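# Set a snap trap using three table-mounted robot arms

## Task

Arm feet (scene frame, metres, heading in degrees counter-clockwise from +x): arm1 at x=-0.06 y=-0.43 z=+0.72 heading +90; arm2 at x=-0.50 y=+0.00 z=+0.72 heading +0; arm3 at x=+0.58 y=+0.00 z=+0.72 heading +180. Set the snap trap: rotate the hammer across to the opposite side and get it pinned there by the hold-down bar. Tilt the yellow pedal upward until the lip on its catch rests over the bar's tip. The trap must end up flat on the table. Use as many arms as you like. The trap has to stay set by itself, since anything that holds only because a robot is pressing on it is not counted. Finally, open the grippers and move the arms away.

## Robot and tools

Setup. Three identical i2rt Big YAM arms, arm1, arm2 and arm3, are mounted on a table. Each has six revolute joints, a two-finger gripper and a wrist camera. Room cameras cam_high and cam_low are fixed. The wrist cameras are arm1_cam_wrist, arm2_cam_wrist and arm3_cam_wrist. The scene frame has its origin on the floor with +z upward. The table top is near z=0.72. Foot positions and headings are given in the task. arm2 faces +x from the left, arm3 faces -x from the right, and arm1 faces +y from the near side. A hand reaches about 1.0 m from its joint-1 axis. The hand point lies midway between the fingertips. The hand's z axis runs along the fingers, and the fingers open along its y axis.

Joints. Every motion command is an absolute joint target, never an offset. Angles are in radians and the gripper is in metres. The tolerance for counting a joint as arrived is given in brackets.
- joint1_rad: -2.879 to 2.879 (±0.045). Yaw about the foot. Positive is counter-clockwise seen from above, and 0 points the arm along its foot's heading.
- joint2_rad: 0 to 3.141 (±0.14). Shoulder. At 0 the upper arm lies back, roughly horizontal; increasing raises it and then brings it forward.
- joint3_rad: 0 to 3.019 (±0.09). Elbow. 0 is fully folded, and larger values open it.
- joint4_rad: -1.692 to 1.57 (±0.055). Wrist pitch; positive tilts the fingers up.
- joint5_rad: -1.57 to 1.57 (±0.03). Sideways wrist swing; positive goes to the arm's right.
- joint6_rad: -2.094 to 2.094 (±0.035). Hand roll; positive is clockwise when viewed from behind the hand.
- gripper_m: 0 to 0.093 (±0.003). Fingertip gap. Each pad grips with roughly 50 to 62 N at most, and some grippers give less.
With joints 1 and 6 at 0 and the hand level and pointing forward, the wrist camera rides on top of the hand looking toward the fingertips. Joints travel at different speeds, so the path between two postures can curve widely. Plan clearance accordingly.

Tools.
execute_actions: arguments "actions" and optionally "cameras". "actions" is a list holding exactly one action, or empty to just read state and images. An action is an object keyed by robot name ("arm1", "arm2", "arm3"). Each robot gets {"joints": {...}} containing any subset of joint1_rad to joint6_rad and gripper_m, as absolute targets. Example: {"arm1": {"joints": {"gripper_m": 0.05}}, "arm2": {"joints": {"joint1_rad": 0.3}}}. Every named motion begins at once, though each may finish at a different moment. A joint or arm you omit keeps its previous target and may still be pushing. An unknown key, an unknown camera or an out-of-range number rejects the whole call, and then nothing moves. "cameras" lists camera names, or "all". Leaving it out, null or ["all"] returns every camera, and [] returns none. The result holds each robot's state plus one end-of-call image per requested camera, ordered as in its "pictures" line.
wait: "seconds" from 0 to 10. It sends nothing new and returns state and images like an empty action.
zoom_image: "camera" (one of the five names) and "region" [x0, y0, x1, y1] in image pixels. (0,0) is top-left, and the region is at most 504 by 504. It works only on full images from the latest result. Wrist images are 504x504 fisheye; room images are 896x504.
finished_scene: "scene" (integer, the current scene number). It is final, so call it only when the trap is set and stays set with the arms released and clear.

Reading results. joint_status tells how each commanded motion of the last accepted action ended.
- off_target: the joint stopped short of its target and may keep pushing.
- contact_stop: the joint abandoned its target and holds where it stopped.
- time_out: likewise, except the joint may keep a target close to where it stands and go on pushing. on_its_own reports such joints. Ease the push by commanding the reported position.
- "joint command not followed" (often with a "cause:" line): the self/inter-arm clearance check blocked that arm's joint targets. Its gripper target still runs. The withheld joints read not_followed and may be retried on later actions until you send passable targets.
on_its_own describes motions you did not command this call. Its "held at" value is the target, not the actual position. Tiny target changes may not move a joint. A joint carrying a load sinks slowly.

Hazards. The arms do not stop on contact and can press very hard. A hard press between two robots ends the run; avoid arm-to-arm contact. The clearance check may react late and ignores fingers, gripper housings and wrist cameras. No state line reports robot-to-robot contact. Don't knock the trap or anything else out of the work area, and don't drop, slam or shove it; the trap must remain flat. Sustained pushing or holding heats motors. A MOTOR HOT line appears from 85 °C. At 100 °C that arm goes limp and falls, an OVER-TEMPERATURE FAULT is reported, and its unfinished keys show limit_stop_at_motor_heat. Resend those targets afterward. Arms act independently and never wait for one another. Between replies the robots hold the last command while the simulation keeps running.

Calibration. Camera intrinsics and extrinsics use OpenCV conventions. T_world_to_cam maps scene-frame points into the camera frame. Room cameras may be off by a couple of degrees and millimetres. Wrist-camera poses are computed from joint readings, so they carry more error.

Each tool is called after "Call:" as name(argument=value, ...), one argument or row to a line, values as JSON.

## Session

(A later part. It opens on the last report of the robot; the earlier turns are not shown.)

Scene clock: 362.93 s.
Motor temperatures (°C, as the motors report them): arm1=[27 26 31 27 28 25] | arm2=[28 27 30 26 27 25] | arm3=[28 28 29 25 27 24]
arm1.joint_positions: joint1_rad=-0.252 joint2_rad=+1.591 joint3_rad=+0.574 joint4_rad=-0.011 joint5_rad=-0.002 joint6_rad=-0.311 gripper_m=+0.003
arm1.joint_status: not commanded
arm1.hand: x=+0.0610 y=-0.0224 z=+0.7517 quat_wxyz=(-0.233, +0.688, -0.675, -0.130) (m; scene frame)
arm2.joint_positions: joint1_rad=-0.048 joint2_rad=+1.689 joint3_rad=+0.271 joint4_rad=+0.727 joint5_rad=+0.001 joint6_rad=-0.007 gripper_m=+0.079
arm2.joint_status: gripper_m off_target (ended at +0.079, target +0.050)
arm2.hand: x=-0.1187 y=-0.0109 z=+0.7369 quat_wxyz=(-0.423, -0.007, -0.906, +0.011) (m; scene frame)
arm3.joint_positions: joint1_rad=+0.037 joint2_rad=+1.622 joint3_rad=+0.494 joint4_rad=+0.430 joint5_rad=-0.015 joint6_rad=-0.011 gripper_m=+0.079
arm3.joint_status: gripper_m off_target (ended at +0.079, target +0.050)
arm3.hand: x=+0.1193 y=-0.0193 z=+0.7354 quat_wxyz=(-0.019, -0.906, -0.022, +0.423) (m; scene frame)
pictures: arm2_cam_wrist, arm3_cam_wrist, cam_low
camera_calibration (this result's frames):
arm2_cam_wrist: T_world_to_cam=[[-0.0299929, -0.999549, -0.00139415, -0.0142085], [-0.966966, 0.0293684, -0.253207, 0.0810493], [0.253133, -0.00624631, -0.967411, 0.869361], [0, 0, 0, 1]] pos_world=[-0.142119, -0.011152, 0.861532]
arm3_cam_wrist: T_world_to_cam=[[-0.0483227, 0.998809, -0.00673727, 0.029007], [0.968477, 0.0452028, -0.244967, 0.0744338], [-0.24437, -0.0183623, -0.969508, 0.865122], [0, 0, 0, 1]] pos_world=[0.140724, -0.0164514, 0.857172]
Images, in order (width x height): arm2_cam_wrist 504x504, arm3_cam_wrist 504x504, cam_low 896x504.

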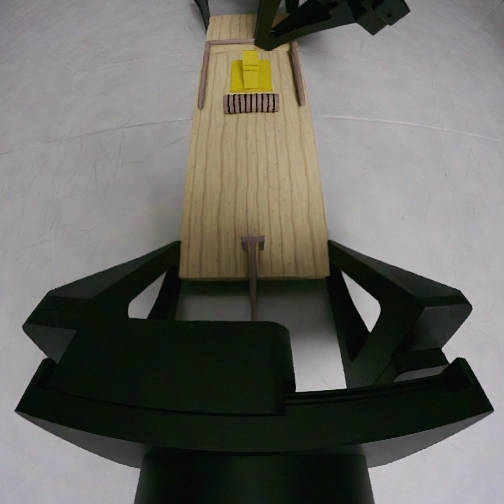

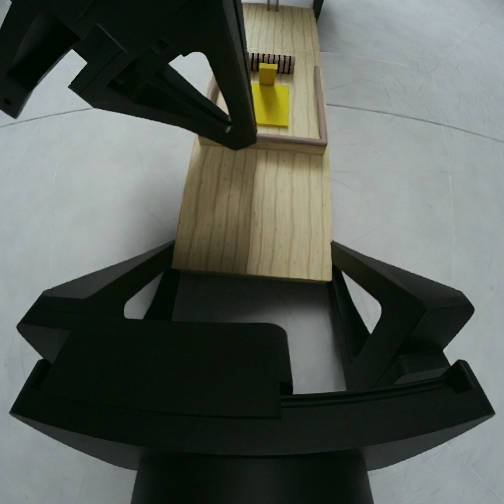

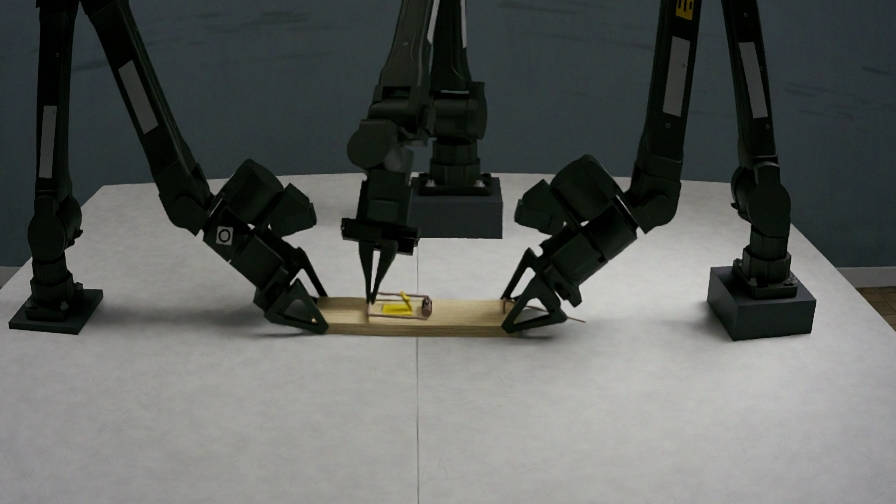

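Call:
execute_actions(
  actions=[
    {"arm1":{"joints":{"joint1_rad":-0.185,"joint2_rad":1.375,"joint3_rad":0.575,"joint4_rad":-0.14,"joint6_rad":-0.25}}},
  ],
  cameras=["cam_low"],
)

Call:
execute_actions(
  actions=[
    {"arm1":{"joints":{"joint1_rad":-0.05,"joint2_rad":1.32,"joint3_rad":0.58,"joint4_rad":-0.23,"joint6_rad":-0.1}}},
  ],
  cameras=["arm1_cam_wrist","cam_high","cam_low"],
)

Scene clock: 377.70 s.
Motor temperatures (°C, as the motors report them): arm1=[27 26 31 27 28 25] | arm2=[28 27 30 26 27 25] | arm3=[28 28 30 25 27 24]
arm1.joint_positions: joint1_rad=-0.193 joint2_rad=+1.419 joint3_rad=+0.571 joint4_rad=-0.138 joint5_rad=+0.006 joint6_rad=-0.252 gripper_m=+0.003
arm1.joint_status: all done
arm1.hand: x=+0.0372 y=-0.0210 z=+0.8034 quat_wxyz=(-0.245, +0.683, -0.671, -0.151) (m; scene frame)
arm2.joint_positions: joint1_rad=-0.050 joint2_rad=+1.689 joint3_rad=+0.267 joint4_rad=+0.730 joint5_rad=+0.003 joint6_rad=-0.007 gripper_m=+0.079
arm2.joint_status: not commanded
arm2.hand: x=-0.1203 y=-0.0119 z=+0.7366 quat_wxyz=(-0.423, -0.008, -0.906, +0.012) (m; scene frame)
arm3.joint_positions: joint1_rad=+0.041 joint2_rad=+1.622 joint3_rad=+0.497 joint4_rad=+0.430 joint5_rad=-0.014 joint6_rad=-0.004 gripper_m=+0.079
arm3.joint_status: not commanded
arm3.hand: x=+0.1177 y=-0.0209 z=+0.7366 quat_wxyz=(-0.021, -0.905, -0.020, +0.424) (m; scene frame)
pictures: cam_low
Images, in order (width x height): cam_low 896x504.

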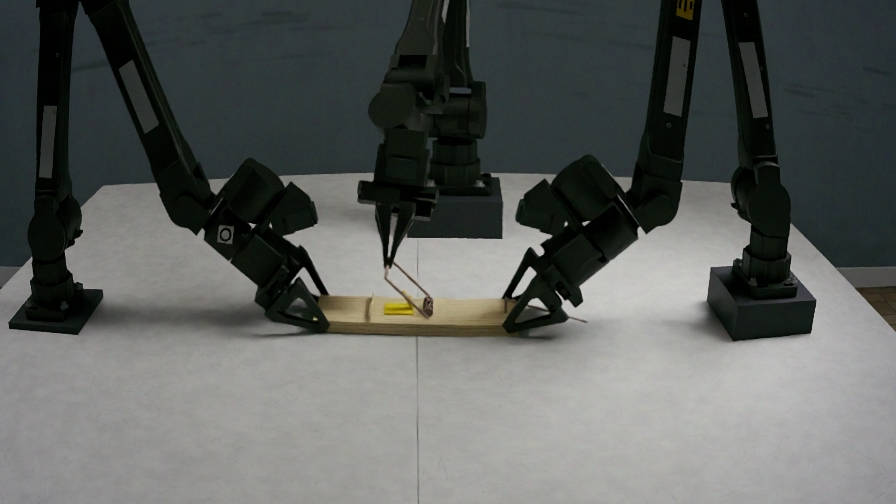

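Scene clock: 378.67 s.
Motor temperatures (°C, as the motors report them): arm1=[27 26 31 27 28 25] | arm2=[28 27 30 26 27 25] | arm3=[28 28 29 25 27 24]
arm1.joint_positions: joint1_rad=-0.095 joint2_rad=+1.349 joint3_rad=+0.571 joint4_rad=-0.205 joint5_rad=+0.033 joint6_rad=-0.121 gripper_m=+0.003
arm1.joint_status: all done
arm1.hand: x=+0.0006 y=-0.0211 z=+0.8226 quat_wxyz=(-0.235, +0.669, -0.685, -0.169) (m; scene frame)
arm2.joint_positions: joint1_rad=-0.052 joint2_rad=+1.689 joint3_rad=+0.267 joint4_rad=+0.730 joint5_rad=+0.003 joint6_rad=-0.007 gripper_m=+0.079
arm2.joint_status: not commanded
arm2.hand: x=-0.1203 y=-0.0125 z=+0.7366 quat_wxyz=(-0.423, -0.009, -0.906, +0.012) (m; scene frame)
arm3.joint_positions: joint1_rad=+0.042 joint2_rad=+1.622 joint3_rad=+0.497 joint4_rad=+0.430 joint5_rad=-0.013 joint6_rad=-0.004 gripper_m=+0.079
arm3.joint_status: not commanded
arm3.hand: x=+0.1177 y=-0.0216 z=+0.7366 quat_wxyz=(-0.021, -0.905, -0.021, +0.424) (m; scene frame)
pictures: arm1_cam_wrist, cam_high, cam_low
camera_calibration (this result's frames):
arm1_cam_wrist: T_world_to_cam=[[0.994277, -0.0594343, 0.088773, -0.0722758], [-0.0634096, -0.997076, 0.04265, -0.0511412], [0.0859786, -0.048035, -0.995138, 0.943303], [0, 0, 0, 1]] pos_world=[-0.0124845, -0.00997581, 0.947314]
Images, in order (width x height): arm1_cam_wrist 504x504, cam_high 896x504, cam_low 896x504.

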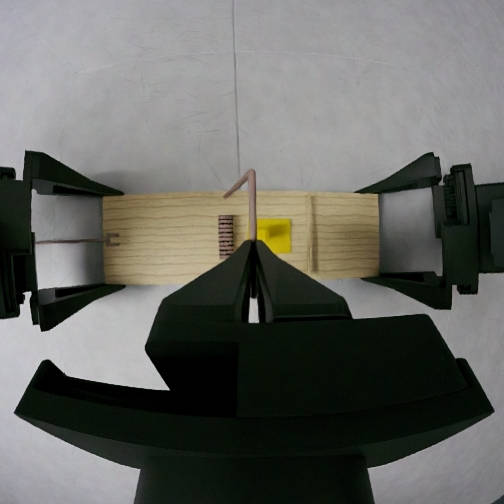

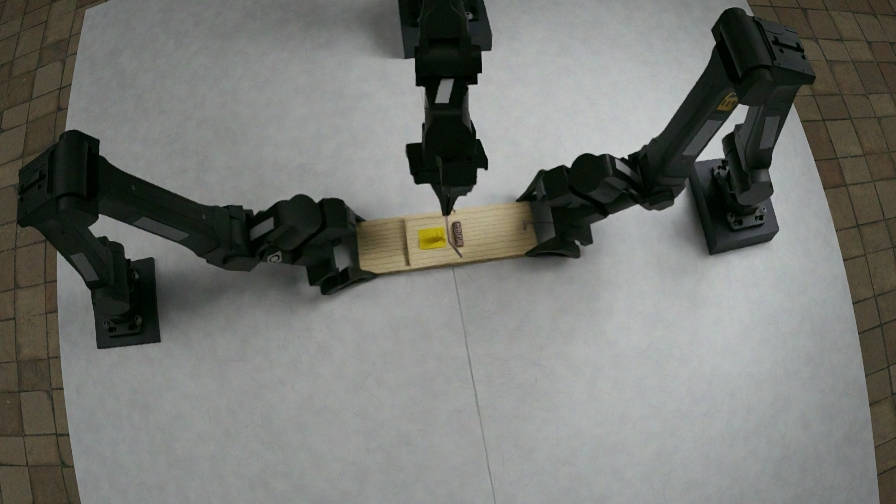

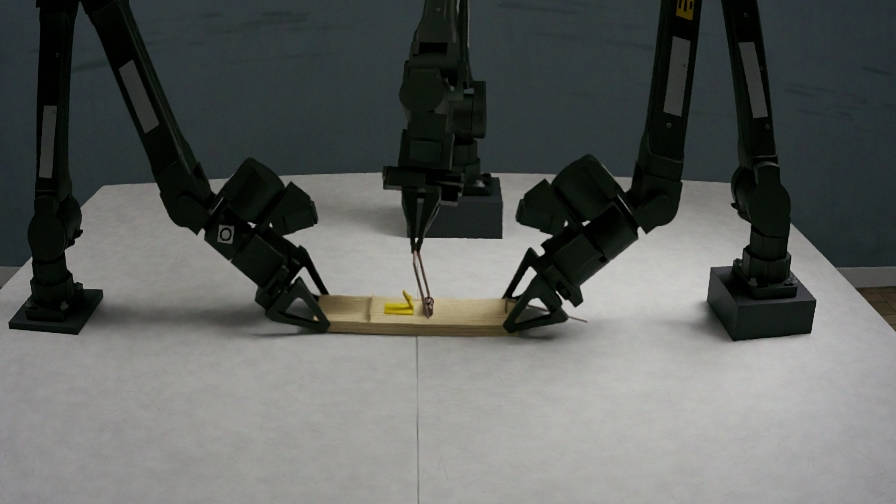

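Call:
execute_actions(
  actions=[
    {"arm1":{"joints":{"joint1_rad":0.06,"joint2_rad":1.335,"joint3_rad":0.54,"joint4_rad":-0.2,"joint5_rad":-0.03,"joint6_rad":0.0}}},
  ],
  cameras=["cam_low"],
)

Call:
execute_actions(
  actions=[
    {"arm1":{"joints":{"joint1_rad":0.13,"joint2_rad":1.43,"joint3_rad":0.51,"joint4_rad":-0.13,"joint6_rad":0.07}}},
  ],
  cameras=["arm1_cam_wrist","cam_high","cam_low"],
)

Scene clock: 391.07 s.
Motor temperatures (°C, as the motors report them): arm1=[27 26 31 27 29 25] | arm2=[28 27 30 26 27 25] | arm3=[28 28 29 25 27 24]
arm1.joint_positions: joint1_rad=-0.006 joint2_rad=+1.340 joint3_rad=+0.562 joint4_rad=-0.200 joint5_rad=+0.022 joint6_rad=-0.018 gripper_m=+0.002
arm1.joint_status: joint1_rad time_out (moved +0.089 of +0.155); joint5_rad time_out (moved -0.011 of -0.063); the others done
arm1.on_its_own: joint1_rad reads -0.006 and still pushes toward +0.060 since a time_out; joint5_rad reads +0.022 and still pushes toward -0.030 since a time_out
arm1.hand: x=-0.0378 y=-0.0202 z=+0.8228 quat_wxyz=(-0.216, +0.665, -0.688, -0.196) (m; scene frame)
arm2.joint_positions: joint1_rad=-0.052 joint2_rad=+1.687 joint3_rad=+0.263 joint4_rad=+0.732 joint5_rad=+0.002 joint6_rad=-0.007 gripper_m=+0.079
arm2.joint_status: not commanded
arm2.hand: x=-0.1220 y=-0.0125 z=+0.7366 quat_wxyz=(-0.422, -0.009, -0.906, +0.012) (m; scene frame)
arm3.joint_positions: joint1_rad=+0.042 joint2_rad=+1.624 joint3_rad=+0.501 joint4_rad=+0.430 joint5_rad=-0.012 joint6_rad=-0.004 gripper_m=+0.079
arm3.joint_status: not commanded
arm3.hand: x=+0.1159 y=-0.0216 z=+0.7375 quat_wxyz=(-0.021, -0.904, -0.021, +0.425) (m; scene frame)
pictures: cam_low
Images, in order (width x height): cam_low 896x504.

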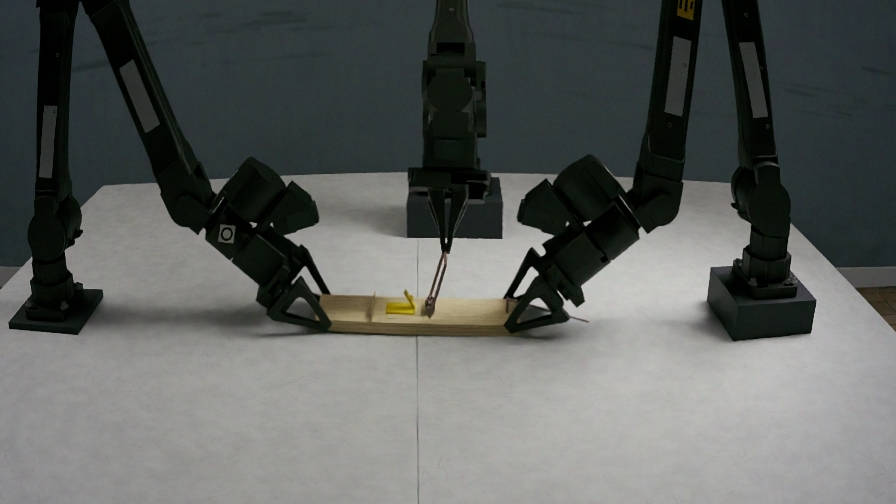

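not run: a stop came earlier in this reply.

Call:
execute_actions(
  actions=[
    {"arm1":{"joints":{"joint1_rad":0.11,"joint2_rad":1.43,"joint3_rad":0.51,"joint4_rad":-0.15,"joint6_rad":0.05}}},
  ],
  cameras=["arm1_cam_wrist","cam_high","cam_low"],
)

Scene clock: 398.37 s.
Motor temperatures (°C, as the motors report them): arm1=[27 26 30 27 30 25] | arm2=[28 27 30 26 27 25] | arm3=[28 28 29 25 27 24]
arm1.joint_positions: joint1_rad=+0.058 joint2_rad=+1.388 joint3_rad=+0.544 joint4_rad=-0.141 joint5_rad=+0.013 joint6_rad=+0.039 gripper_m=+0.002
arm1.joint_status: joint1_rad time_out (moved +0.064 of +0.116); the others done
arm1.on_its_own: joint1_rad reads +0.058 and still pushes toward +0.110 since a time_out; joint5_rad reads +0.013 and still pushes toward -0.030 since a time_out
arm1.hand: x=-0.0657 y=-0.0206 z=+0.8056 quat_wxyz=(-0.199, +0.668, -0.685, -0.209) (m; scene frame)
arm2.joint_positions: joint1_rad=-0.052 joint2_rad=+1.687 joint3_rad=+0.263 joint4_rad=+0.732 joint5_rad=+0.002 joint6_rad=-0.008 gripper_m=+0.079
arm2.joint_status: not commanded
arm2.hand: x=-0.1220 y=-0.0124 z=+0.7366 quat_wxyz=(-0.422, -0.009, -0.906, +0.012) (m; scene frame)
arm3.joint_positions: joint1_rad=+0.042 joint2_rad=+1.630 joint3_rad=+0.503 joint4_rad=+0.430 joint5_rad=-0.012 joint6_rad=-0.005 gripper_m=+0.079
arm3.joint_status: not commanded
arm3.hand: x=+0.1159 y=-0.0215 z=+0.7353 quat_wxyz=(-0.020, -0.905, -0.021, +0.423) (m; scene frame)
pictures: arm1_cam_wrist, cam_high, cam_low
camera_calibration (this result's frames):
arm1_cam_wrist: T_world_to_cam=[[0.999411, -0.0301379, -0.0164103, 0.0809301], [-0.0294552, -0.998751, 0.0403679, -0.0501004], [-0.0176064, -0.0398607, -0.99905, 0.928641], [0, 0, 0, 1]] pos_world=[-0.0660082, -0.0105824, 0.93111]
Images, in order (width x height): arm1_cam_wrist 504x504, cam_high 896x504, cam_low 896x504.

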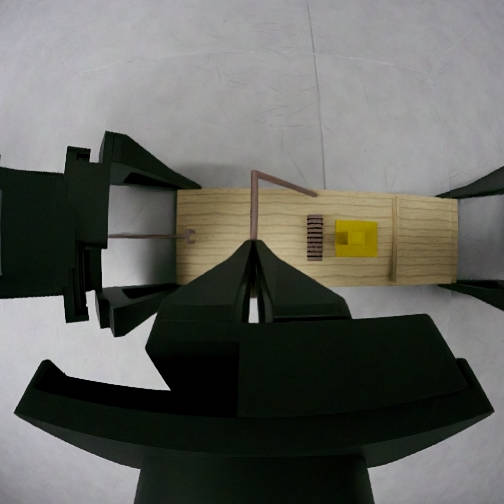

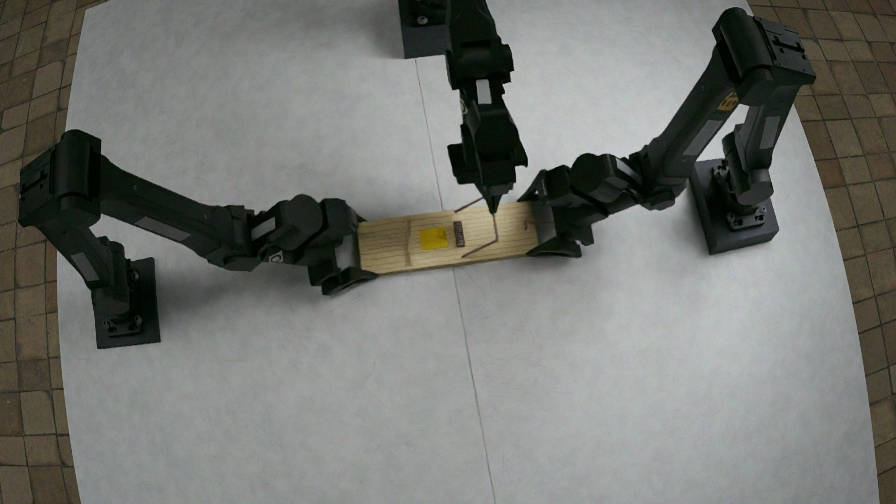

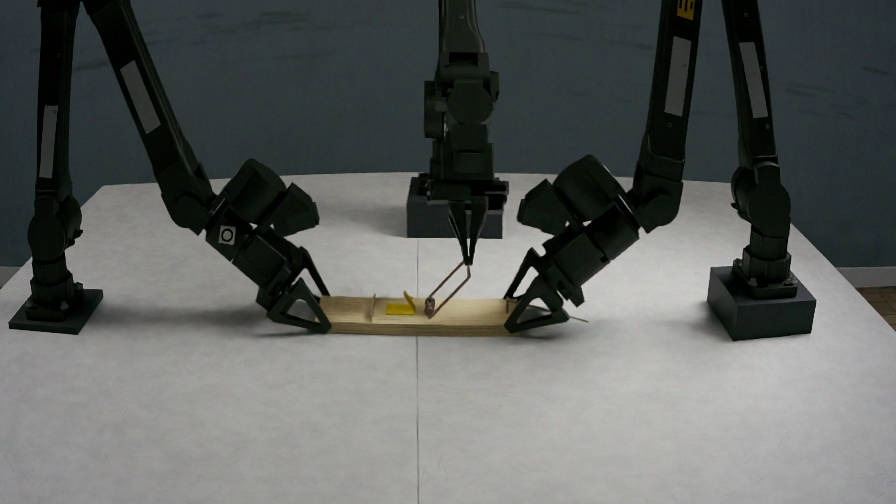

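Call:
execute_actions(
  actions=[
    {"arm1":{"joints":{"joint2_rad":1.41,"joint3_rad":0.535,"gripper_m":0.007}}},
  ],
  cameras=[],
)

Call:
execute_actions(
  actions=[
    {"arm1":{"joints":{"joint2_rad":1.37,"joint3_rad":0.485}}},
  ],
  cameras=["arm1_cam_wrist","arm2_cam_wrist","cam_low"],
)

Scene clock: 414.03 s.
Motor temperatures (°C, as the motors report them): arm1=[27 26 29 27 31 25] | arm2=[28 27 30 26 27 25] | arm3=[28 28 29 25 27 24]
arm1.joint_positions: joint1_rad=+0.058 joint2_rad=+1.388 joint3_rad=+0.544 joint4_rad=-0.141 joint5_rad=+0.015 joint6_rad=+0.041 gripper_m=+0.007
arm1.joint_status: all done
arm1.on_its_own: joint1_rad reads +0.058 and still pushes toward +0.110 since a time_out; joint5_rad reads +0.015 and still pushes toward -0.030 since a time_out
arm1.hand: x=-0.0655 y=-0.0206 z=+0.8056 quat_wxyz=(-0.199, +0.668, -0.686, -0.209) (m; scene frame)
arm2.joint_positions: joint1_rad=-0.052 joint2_rad=+1.687 joint3_rad=+0.263 joint4_rad=+0.732 joint5_rad=+0.002 joint6_rad=-0.008 gripper_m=+0.079
arm2.joint_status: not commanded
arm2.hand: x=-0.1220 y=-0.0124 z=+0.7366 quat_wxyz=(-0.422, -0.009, -0.906, +0.012) (m; scene frame)
arm3.joint_positions: joint1_rad=+0.042 joint2_rad=+1.630 joint3_rad=+0.503 joint4_rad=+0.430 joint5_rad=-0.012 joint6_rad=-0.005 gripper_m=+0.079
arm3.joint_status: not commanded
arm3.hand: x=+0.1159 y=-0.0215 z=+0.7353 quat_wxyz=(-0.020, -0.905, -0.021, +0.423) (m; scene frame)
pictures: none
No camera images: the call's "cameras" was empty. Leave "cameras" out to get every camera's image.

Scene clock: 414.63 s.
Motor temperatures (°C, as the motors report them): arm1=[27 26 29 27 31 25] | arm2=[28 27 30 26 27 25] | arm3=[28 28 29 25 27 24]
arm1.joint_positions: joint1_rad=+0.049 joint2_rad=+1.368 joint3_rad=+0.529 joint4_rad=-0.126 joint5_rad=+0.027 joint6_rad=+0.041 gripper_m=+0.007
arm1.joint_status: all done
arm1.on_its_own: joint1_rad reads +0.049 and still pushes toward +0.110 since a time_out; joint5_rad reads +0.027 and still pushes toward -0.030 since a time_out
arm1.hand: x=-0.0597 y=-0.0226 z=+0.8097 quat_wxyz=(-0.211, +0.661, -0.689, -0.211) (m; scene frame)
arm2.joint_positions: joint1_rad=-0.052 joint2_rad=+1.687 joint3_rad=+0.263 joint4_rad=+0.732 joint5_rad=+0.002 joint6_rad=-0.008 gripper_m=+0.079
arm2.joint_status: not commanded
arm2.hand: x=-0.1220 y=-0.0126 z=+0.7366 quat_wxyz=(-0.422, -0.009, -0.906, +0.012) (m; scene frame)
arm3.joint_positions: joint1_rad=+0.042 joint2_rad=+1.630 joint3_rad=+0.503 joint4_rad=+0.430 joint5_rad=-0.012 joint6_rad=-0.005 gripper_m=+0.079
arm3.joint_status: not commanded
arm3.hand: x=+0.1159 y=-0.0215 z=+0.7353 quat_wxyz=(-0.020, -0.905, -0.021, +0.423) (m; scene frame)
pictures: arm1_cam_wrist, arm2_cam_wrist, cam_low
camera_calibration (this result's frames):
arm1_cam_wrist: T_world_to_cam=[[0.998796, -0.0484773, -0.00747404, 0.067231], [-0.0483215, -0.998636, 0.0197857, -0.0365359], [-0.008423, -0.0194007, -0.999776, 0.934361], [0, 0, 0, 1]] pos_world=[-0.0610455, -0.0150996, 0.935377]
arm2_cam_wrist: T_world_to_cam=[[-0.0345824, -0.999402, -0.0000425927, -0.0175615], [-0.967113, 0.0334758, -0.252136, 0.0771294], [0.251987, -0.00867828, -0.967692, 0.8699], [0, 0, 0, 1]] pos_world=[-0.145218, -0.0125837, 0.861241]
Images, in order (width x height): arm1_cam_wrist 504x504, arm2_cam_wrist 504x504, cam_low 896x504.

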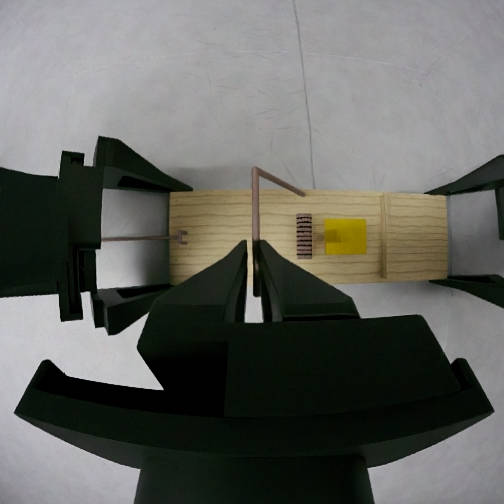

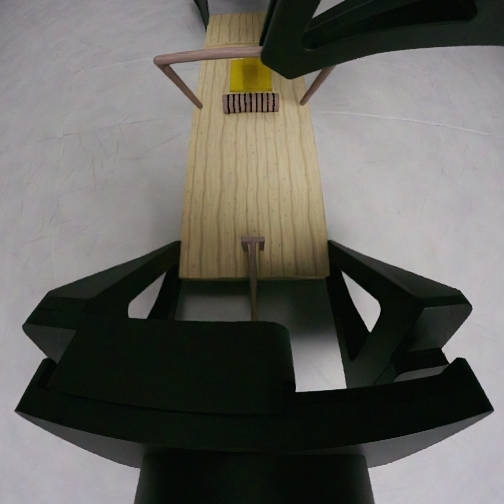

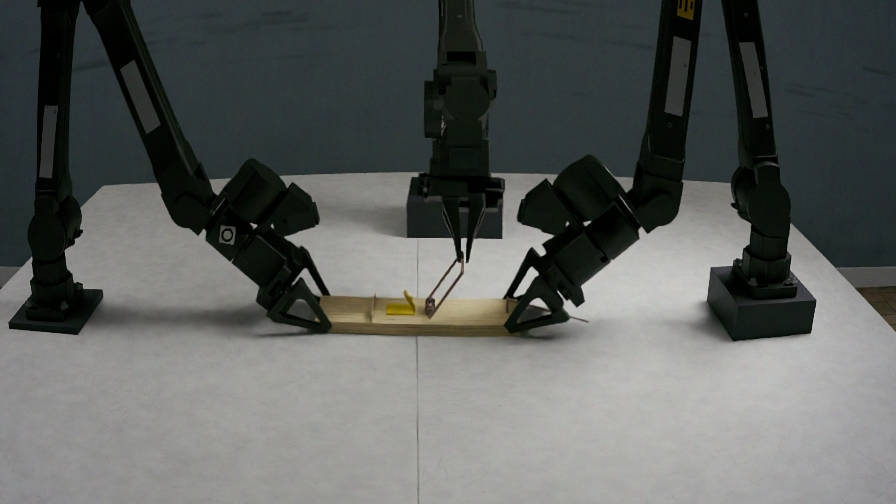

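Call:
execute_actions(
  actions=[
    {"arm1":{"joints":{"gripper_m":0.0}},"arm2":{"joints":{"gripper_m":0.093}}},
  ],
  cameras=[],
)

Call:
execute_actions(
  actions=[
    {"arm2":{"joints":{"joint2_rad":1.52,"joint3_rad":0.14,"joint4_rad":0.62}},"arm1":{"joints":{"joint1_rad":0.13,"joint2_rad":1.49,"joint3_rad":0.52,"joint4_rad":-0.1,"joint6_rad":0.09}}},
  ],
)

Scene clock: 438.67 s.
Motor temperatures (°C, as the motors report them): arm1=[27 26 29 27 34 25] | arm2=[28 27 30 26 27 25] | arm3=[28 28 29 25 27 24]
arm1.joint_positions: joint1_rad=+0.054 joint2_rad=+1.347 joint3_rad=+0.522 joint4_rad=-0.126 joint5_rad=+0.010 joint6_rad=+0.044 gripper_m=+0.002
arm1.joint_status: all done
arm1.on_its_own: joint1_rad reads +0.054 and still pushes toward +0.110 since a time_out; joint5_rad reads +0.010 and still pushes toward -0.030 since a time_out
arm1.hand: x=-0.0646 y=-0.0239 z=+0.8152 quat_wxyz=(-0.209, +0.662, -0.684, -0.223) (m; scene frame)
arm2.joint_positions: joint1_rad=-0.053 joint2_rad=+1.688 joint3_rad=+0.270 joint4_rad=+0.732 joint5_rad=+0.002 joint6_rad=-0.008 gripper_m=+0.093
arm2.joint_status: all done
arm2.hand: x=-0.1186 y=-0.0128 z=+0.7379 quat_wxyz=(-0.425, -0.009, -0.905, +0.012) (m; scene frame)
arm3.joint_positions: joint1_rad=+0.042 joint2_rad=+1.632 joint3_rad=+0.525 joint4_rad=+0.430 joint5_rad=-0.009 joint6_rad=-0.014 gripper_m=+0.079
arm3.joint_status: not commanded
arm3.hand: x=+0.1052 y=-0.0214 z=+0.7422 quat_wxyz=(-0.017, -0.901, -0.024, +0.432) (m; scene frame)
pictures: none
No camera images: the call's "cameras" was empty. Leave "cameras" out to get every camera's image.

Scene clock: 439.60 s.
Motor temperatures (°C, as the motors report them): arm1=[27 26 29 27 34 25] | arm2=[28 27 30 26 27 25] | arm3=[28 28 29 25 27 24]
arm1.joint_positions: joint1_rad=+0.100 joint2_rad=+1.432 joint3_rad=+0.526 joint4_rad=-0.082 joint5_rad=-0.007 joint6_rad=+0.091 gripper_m=+0.002
arm1.joint_status: all done
arm1.hand: x=-0.0867 y=-0.0232 z=+0.7900 quat_wxyz=(-0.180, +0.667, -0.687, -0.224) (m; scene frame)
arm2.joint_positions: joint1_rad=-0.053 joint2_rad=+1.523 joint3_rad=+0.133 joint4_rad=+0.630 joint5_rad=+0.002 joint6_rad=-0.008 gripper_m=+0.093
arm2.joint_status: all done
arm2.hand: x=-0.1817 y=-0.0108 z=+0.7400 quat_wxyz=(-0.392, -0.010, -0.920, +0.012) (m; scene frame)
arm3.joint_positions: joint1_rad=+0.042 joint2_rad=+1.645 joint3_rad=+0.526 joint4_rad=+0.430 joint5_rad=-0.006 joint6_rad=-0.017 gripper_m=+0.079
arm3.joint_status: not commanded
arm3.hand: x=+0.1062 y=-0.0210 z=+0.7365 quat_wxyz=(-0.015, -0.904, -0.025, +0.427) (m; scene frame)
pictures: arm1_cam_wrist, arm2_cam_wrist, arm3_cam_wrist, cam_high, cam_low
camera_calibration (this result's frames):
arm1_cam_wrist: T_world_to_cam=[[0.997866, -0.0201797, -0.0620938, 0.137691], [-0.0173492, -0.9988, 0.0457905, -0.055953], [-0.0629433, -0.0446155, -0.997019, 0.906986], [0, 0, 0, 1]] pos_world=[-0.0812789, -0.0126417, 0.915394]
arm2_cam_wrist: T_world_to_cam=[[-0.0354506, -0.999371, 0.000254103, -0.0182807], [-0.981881, 0.0347828, -0.186277, -0.0311939], [0.186151, -0.00685312, -0.982497, 0.887235], [0, 0, 0, 1]] pos_world=[-0.196436, -0.0111039, 0.8659]
arm3_cam_wrist: T_world_to_cam=[[-0.0513054, 0.998675, 0.00395089, 0.0225], [0.965919, 0.0506268, -0.253847, 0.0944009], [-0.253711, -0.00920747, -0.967236, 0.86253], [0, 0, 0, 1]] pos_world=[0.128804, -0.0193077, 0.858145]
Images, in order (width x height): arm1_cam_wrist 504x504, arm2_cam_wrist 504x504, arm3_cam_wrist 504x504, cam_high 896x504, cam_low 896x504.

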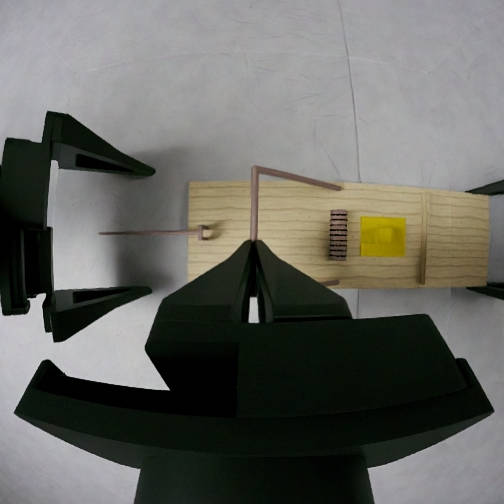

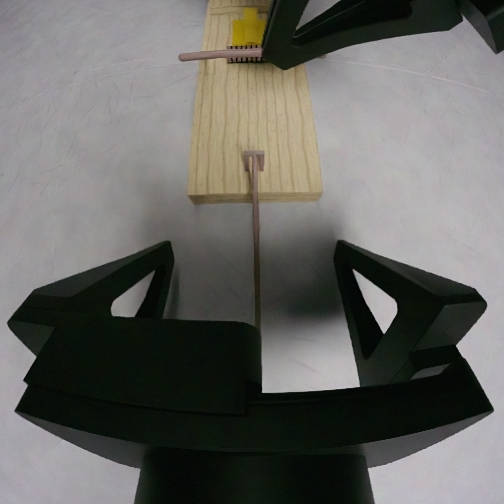

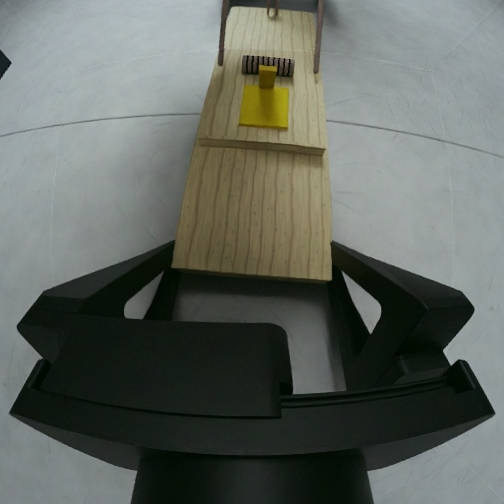

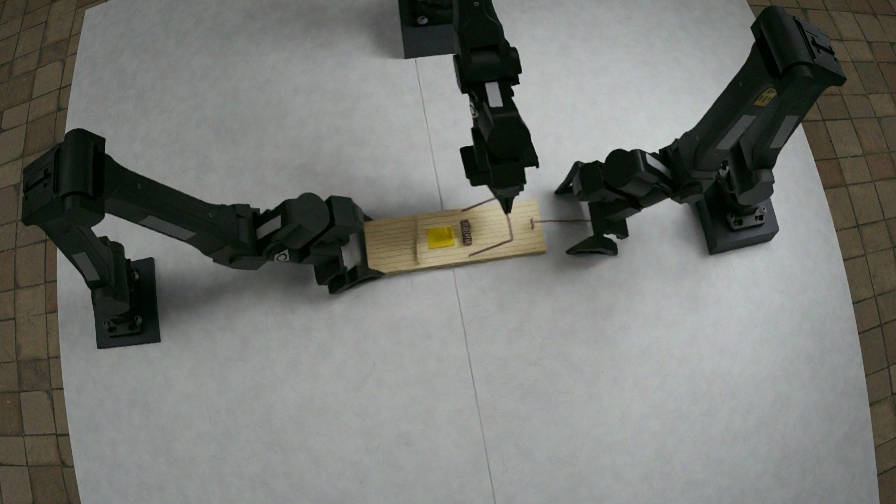

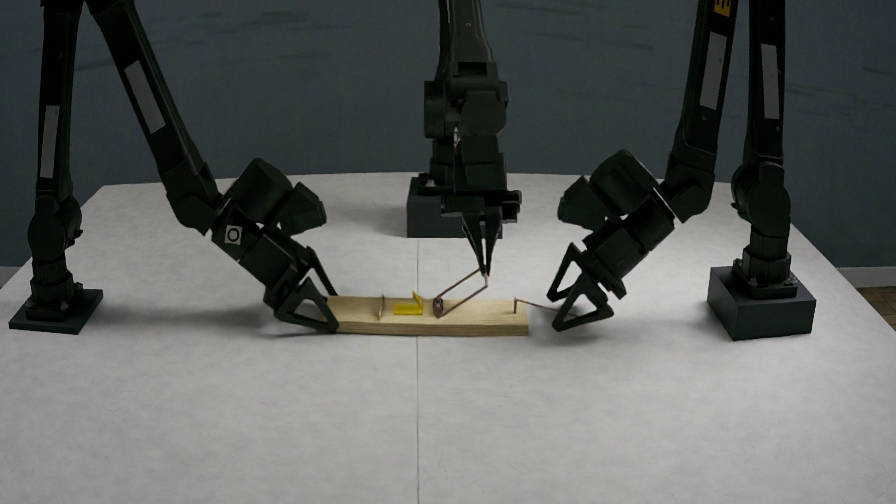

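Call:
execute_actions(
  actions=[
    {"arm2":{"joints":{"gripper_m":0.0}},"arm1":{"joints":{"joint1_rad":0.155,"joint2_rad":1.61,"joint3_rad":0.53,"joint4_rad":-0.05,"joint5_rad":0.0,"joint6_rad":0.14}}},
  ],
  cameras=["arm1_cam_wrist","arm2_cam_wrist","cam_low"],
)

Scene clock: 452.57 s.
Motor temperatures (°C, as the motors report them): arm1=[27 26 29 27 32 25] | arm2=[28 27 30 26 27 25] | arm3=[28 28 29 25 28 24]
arm1.joint_positions: joint1_rad=+0.139 joint2_rad=+1.554 joint3_rad=+0.540 joint4_rad=-0.030 joint5_rad=+0.012 joint6_rad=+0.137 gripper_m=+0.002
arm1.joint_status: all done
arm1.hand: x=-0.0993 y=-0.0231 z=+0.7547 quat_wxyz=(-0.162, +0.668, -0.697, -0.205) (m; scene frame)
arm2.joint_positions: joint1_rad=-0.053 joint2_rad=+1.523 joint3_rad=+0.133 joint4_rad=+0.630 joint5_rad=+0.003 joint6_rad=-0.008 gripper_m=+0.002
arm2.joint_status: all done
arm2.hand: x=-0.1817 y=-0.0110 z=+0.7400 quat_wxyz=(-0.392, -0.010, -0.920, +0.012) (m; scene frame)
arm3.joint_positions: joint1_rad=+0.042 joint2_rad=+1.645 joint3_rad=+0.526 joint4_rad=+0.430 joint5_rad=-0.004 joint6_rad=-0.018 gripper_m=+0.079
arm3.joint_status: not commanded
arm3.hand: x=+0.1062 y=-0.0206 z=+0.7365 quat_wxyz=(-0.014, -0.904, -0.025, +0.427) (m; scene frame)
pictures: arm1_cam_wrist, arm2_cam_wrist, cam_low
camera_calibration (this result's frames):
arm1_cam_wrist: T_world_to_cam=[[0.997401, -0.0341093, -0.0634717, 0.148809], [-0.0275038, -0.994386, 0.102179, -0.0979644], [-0.0666007, -0.100168, -0.992739, 0.866108], [0, 0, 0, 1]] pos_world=[-0.0934336, -0.00558241, 0.879274]
arm2_cam_wrist: T_world_to_cam=[[-0.0362749, -0.999341, 0.00104736, -0.0192138], [-0.981856, 0.0354449, -0.186287, -0.0311739], [0.186127, -0.00778588, -0.982495, 0.88722], [0, 0, 0, 1]] pos_world=[-0.196441, -0.0111884, 0.865902]
Images, in order (width x height): arm1_cam_wrist 504x504, arm2_cam_wrist 504x504, cam_low 896x504.

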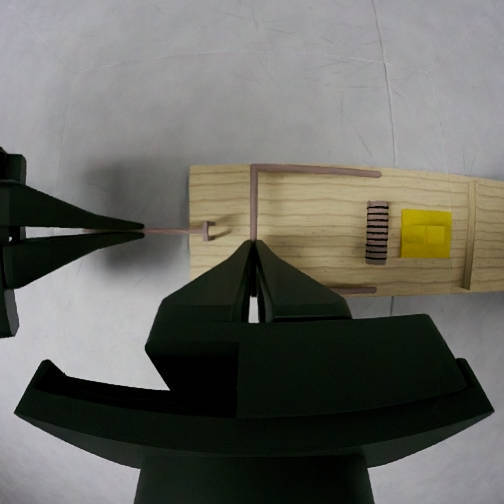

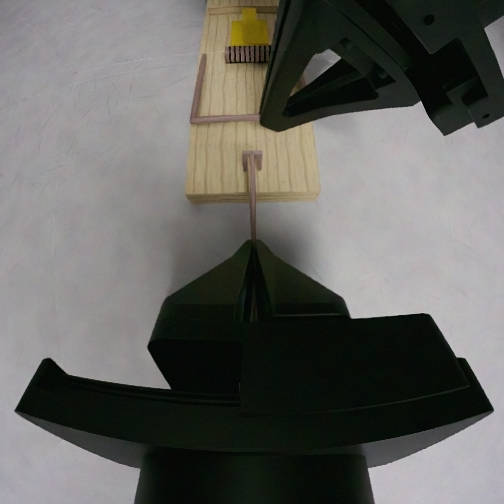

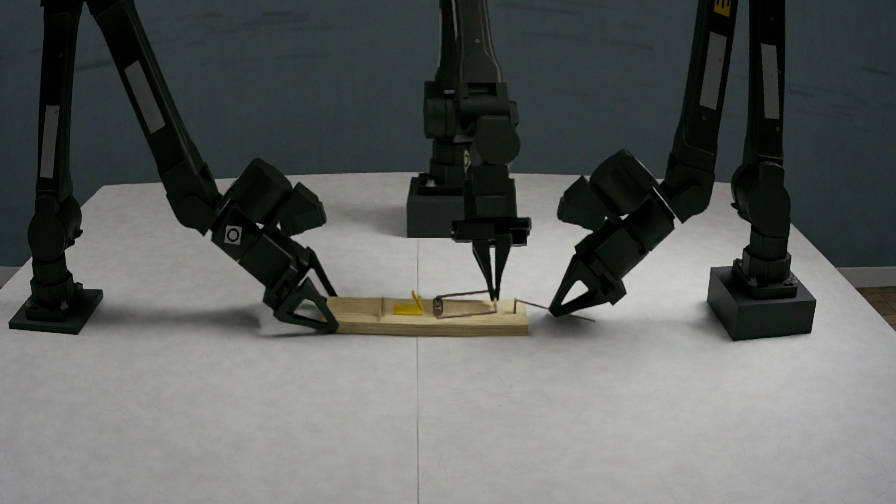

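Call:
execute_actions(
  actions=[
    {"arm2":{"joints":{"joint2_rad":1.275,"joint3_rad":0.12,"joint4_rad":0.57}}},
  ],
  cameras=["cam_low"],
)

Call:
execute_actions(
  actions=[
    {"arm2":{"joints":{"joint2_rad":1.40,"joint3_rad":0.19,"joint4_rad":0.75}}},
  ],
  cameras=["arm1_cam_wrist","arm2_cam_wrist","cam_low"],
)

Scene clock: 500.73 s.
Motor temperatures (°C, as the motors report them): arm1=[27 26 29 27 30 25] | arm2=[28 27 29 26 27 25] | arm3=[28 28 29 25 28 24]
arm1.joint_positions: joint1_rad=+0.139 joint2_rad=+1.554 joint3_rad=+0.540 joint4_rad=-0.030 joint5_rad=+0.012 joint6_rad=+0.138 gripper_m=+0.002
arm1.joint_status: not commanded
arm1.hand: x=-0.0993 y=-0.0231 z=+0.7547 quat_wxyz=(-0.161, +0.668, -0.697, -0.205) (m; scene frame)
arm2.joint_positions: joint1_rad=-0.053 joint2_rad=+1.273 joint3_rad=+0.106 joint4_rad=+0.561 joint5_rad=+0.003 joint6_rad=-0.008 gripper_m=+0.001
arm2.joint_status: all done
arm2.hand: x=-0.1725 y=-0.0109 z=+0.7937 quat_wxyz=(-0.460, -0.009, -0.888, +0.013) (m; scene frame)
arm3.joint_positions: joint1_rad=+0.042 joint2_rad=+1.645 joint3_rad=+0.526 joint4_rad=+0.430 joint5_rad=-0.004 joint6_rad=-0.018 gripper_m=+0.079
arm3.joint_status: not commanded
arm3.hand: x=+0.1062 y=-0.0205 z=+0.7365 quat_wxyz=(-0.014, -0.904, -0.025, +0.427) (m; scene frame)
pictures: cam_low
Images, in order (width x height): cam_low 896x504.

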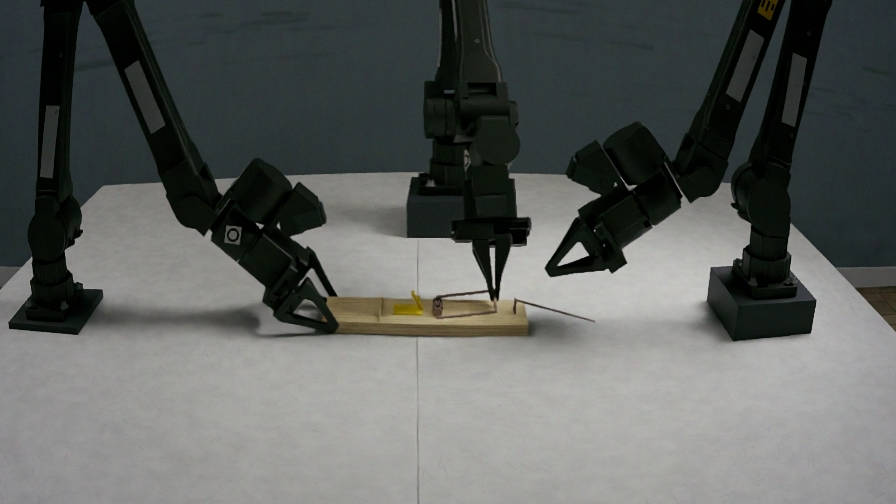

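Scene clock: 501.60 s.
Motor temperatures (°C, as the motors report them): arm1=[27 26 29 27 30 25] | arm2=[28 27 29 26 27 25] | arm3=[28 28 29 25 28 24]
arm1.joint_positions: joint1_rad=+0.139 joint2_rad=+1.554 joint3_rad=+0.540 joint4_rad=-0.030 joint5_rad=+0.012 joint6_rad=+0.138 gripper_m=+0.002
arm1.joint_status: not commanded
arm1.hand: x=-0.0993 y=-0.0231 z=+0.7547 quat_wxyz=(-0.161, +0.668, -0.697, -0.205) (m; scene frame)
arm2.joint_positions: joint1_rad=-0.053 joint2_rad=+1.389 joint3_rad=+0.175 joint4_rad=+0.733 joint5_rad=+0.003 joint6_rad=-0.008 gripper_m=+0.001
arm2.joint_status: all done
arm2.hand: x=-0.1282 y=-0.0121 z=+0.8162 quat_wxyz=(-0.515, -0.009, -0.857, +0.014) (m; scene frame)
arm3.joint_positions: joint1_rad=+0.042 joint2_rad=+1.645 joint3_rad=+0.526 joint4_rad=+0.430 joint5_rad=-0.004 joint6_rad=-0.018 gripper_m=+0.079
arm3.joint_status: not commanded
arm3.hand: x=+0.1062 y=-0.0205 z=+0.7365 quat_wxyz=(-0.014, -0.904, -0.025, +0.427) (m; scene frame)
pictures: arm1_cam_wrist, arm2_cam_wrist, cam_low
camera_calibration (this result's frames):
arm1_cam_wrist: T_world_to_cam=[[0.997354, -0.0347691, -0.0638519, 0.149076], [-0.0281202, -0.994364, 0.102227, -0.0980609], [-0.0670463, -0.100161, -0.99271, 0.866042], [0, 0, 0, 1]] pos_world=[-0.0933744, -0.0055817, 0.879271]
arm2_cam_wrist: T_world_to_cam=[[-0.0343426, -0.99941, -0.000202104, -0.017179], [-0.892911, 0.0307738, -0.449181, 0.261498], [0.448922, -0.0152456, -0.893441, 0.913011], [0, 0, 0, 1]] pos_world=[-0.176966, -0.0112968, 0.933178]
Images, in order (width x height): arm1_cam_wrist 504x504, arm2_cam_wrist 504x504, cam_low 896x504.

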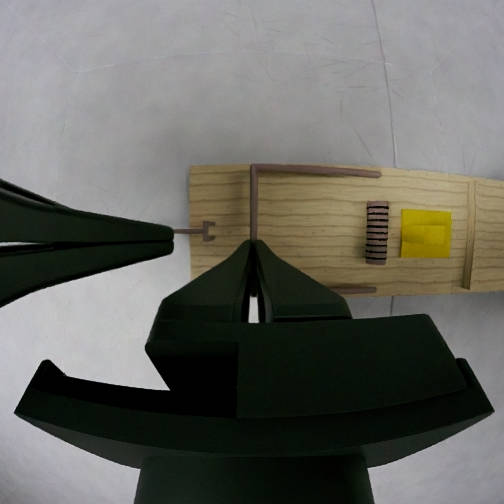

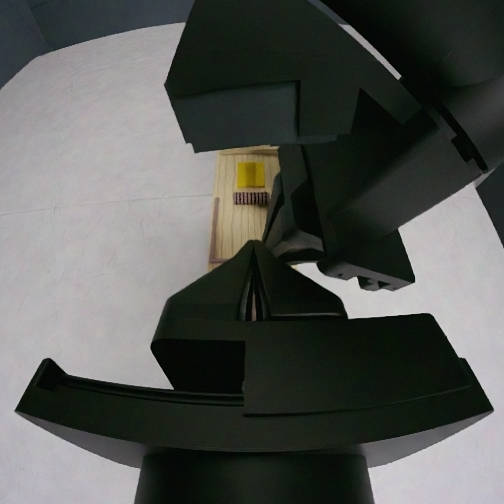

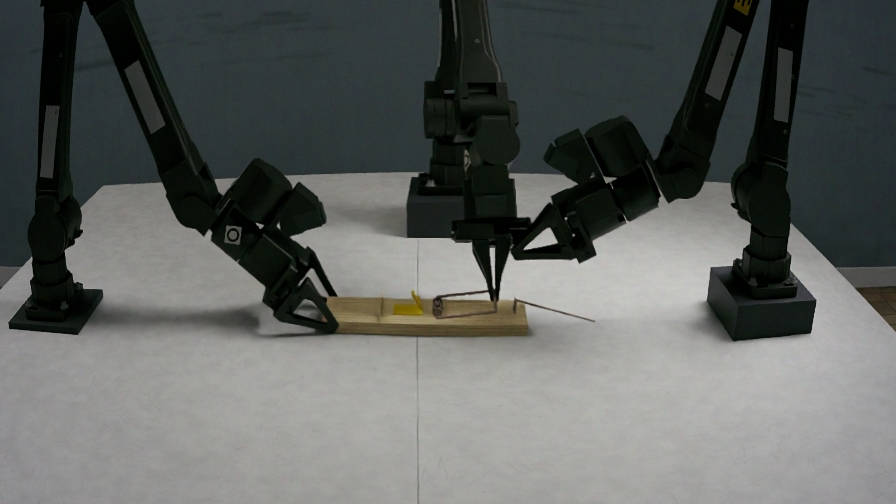

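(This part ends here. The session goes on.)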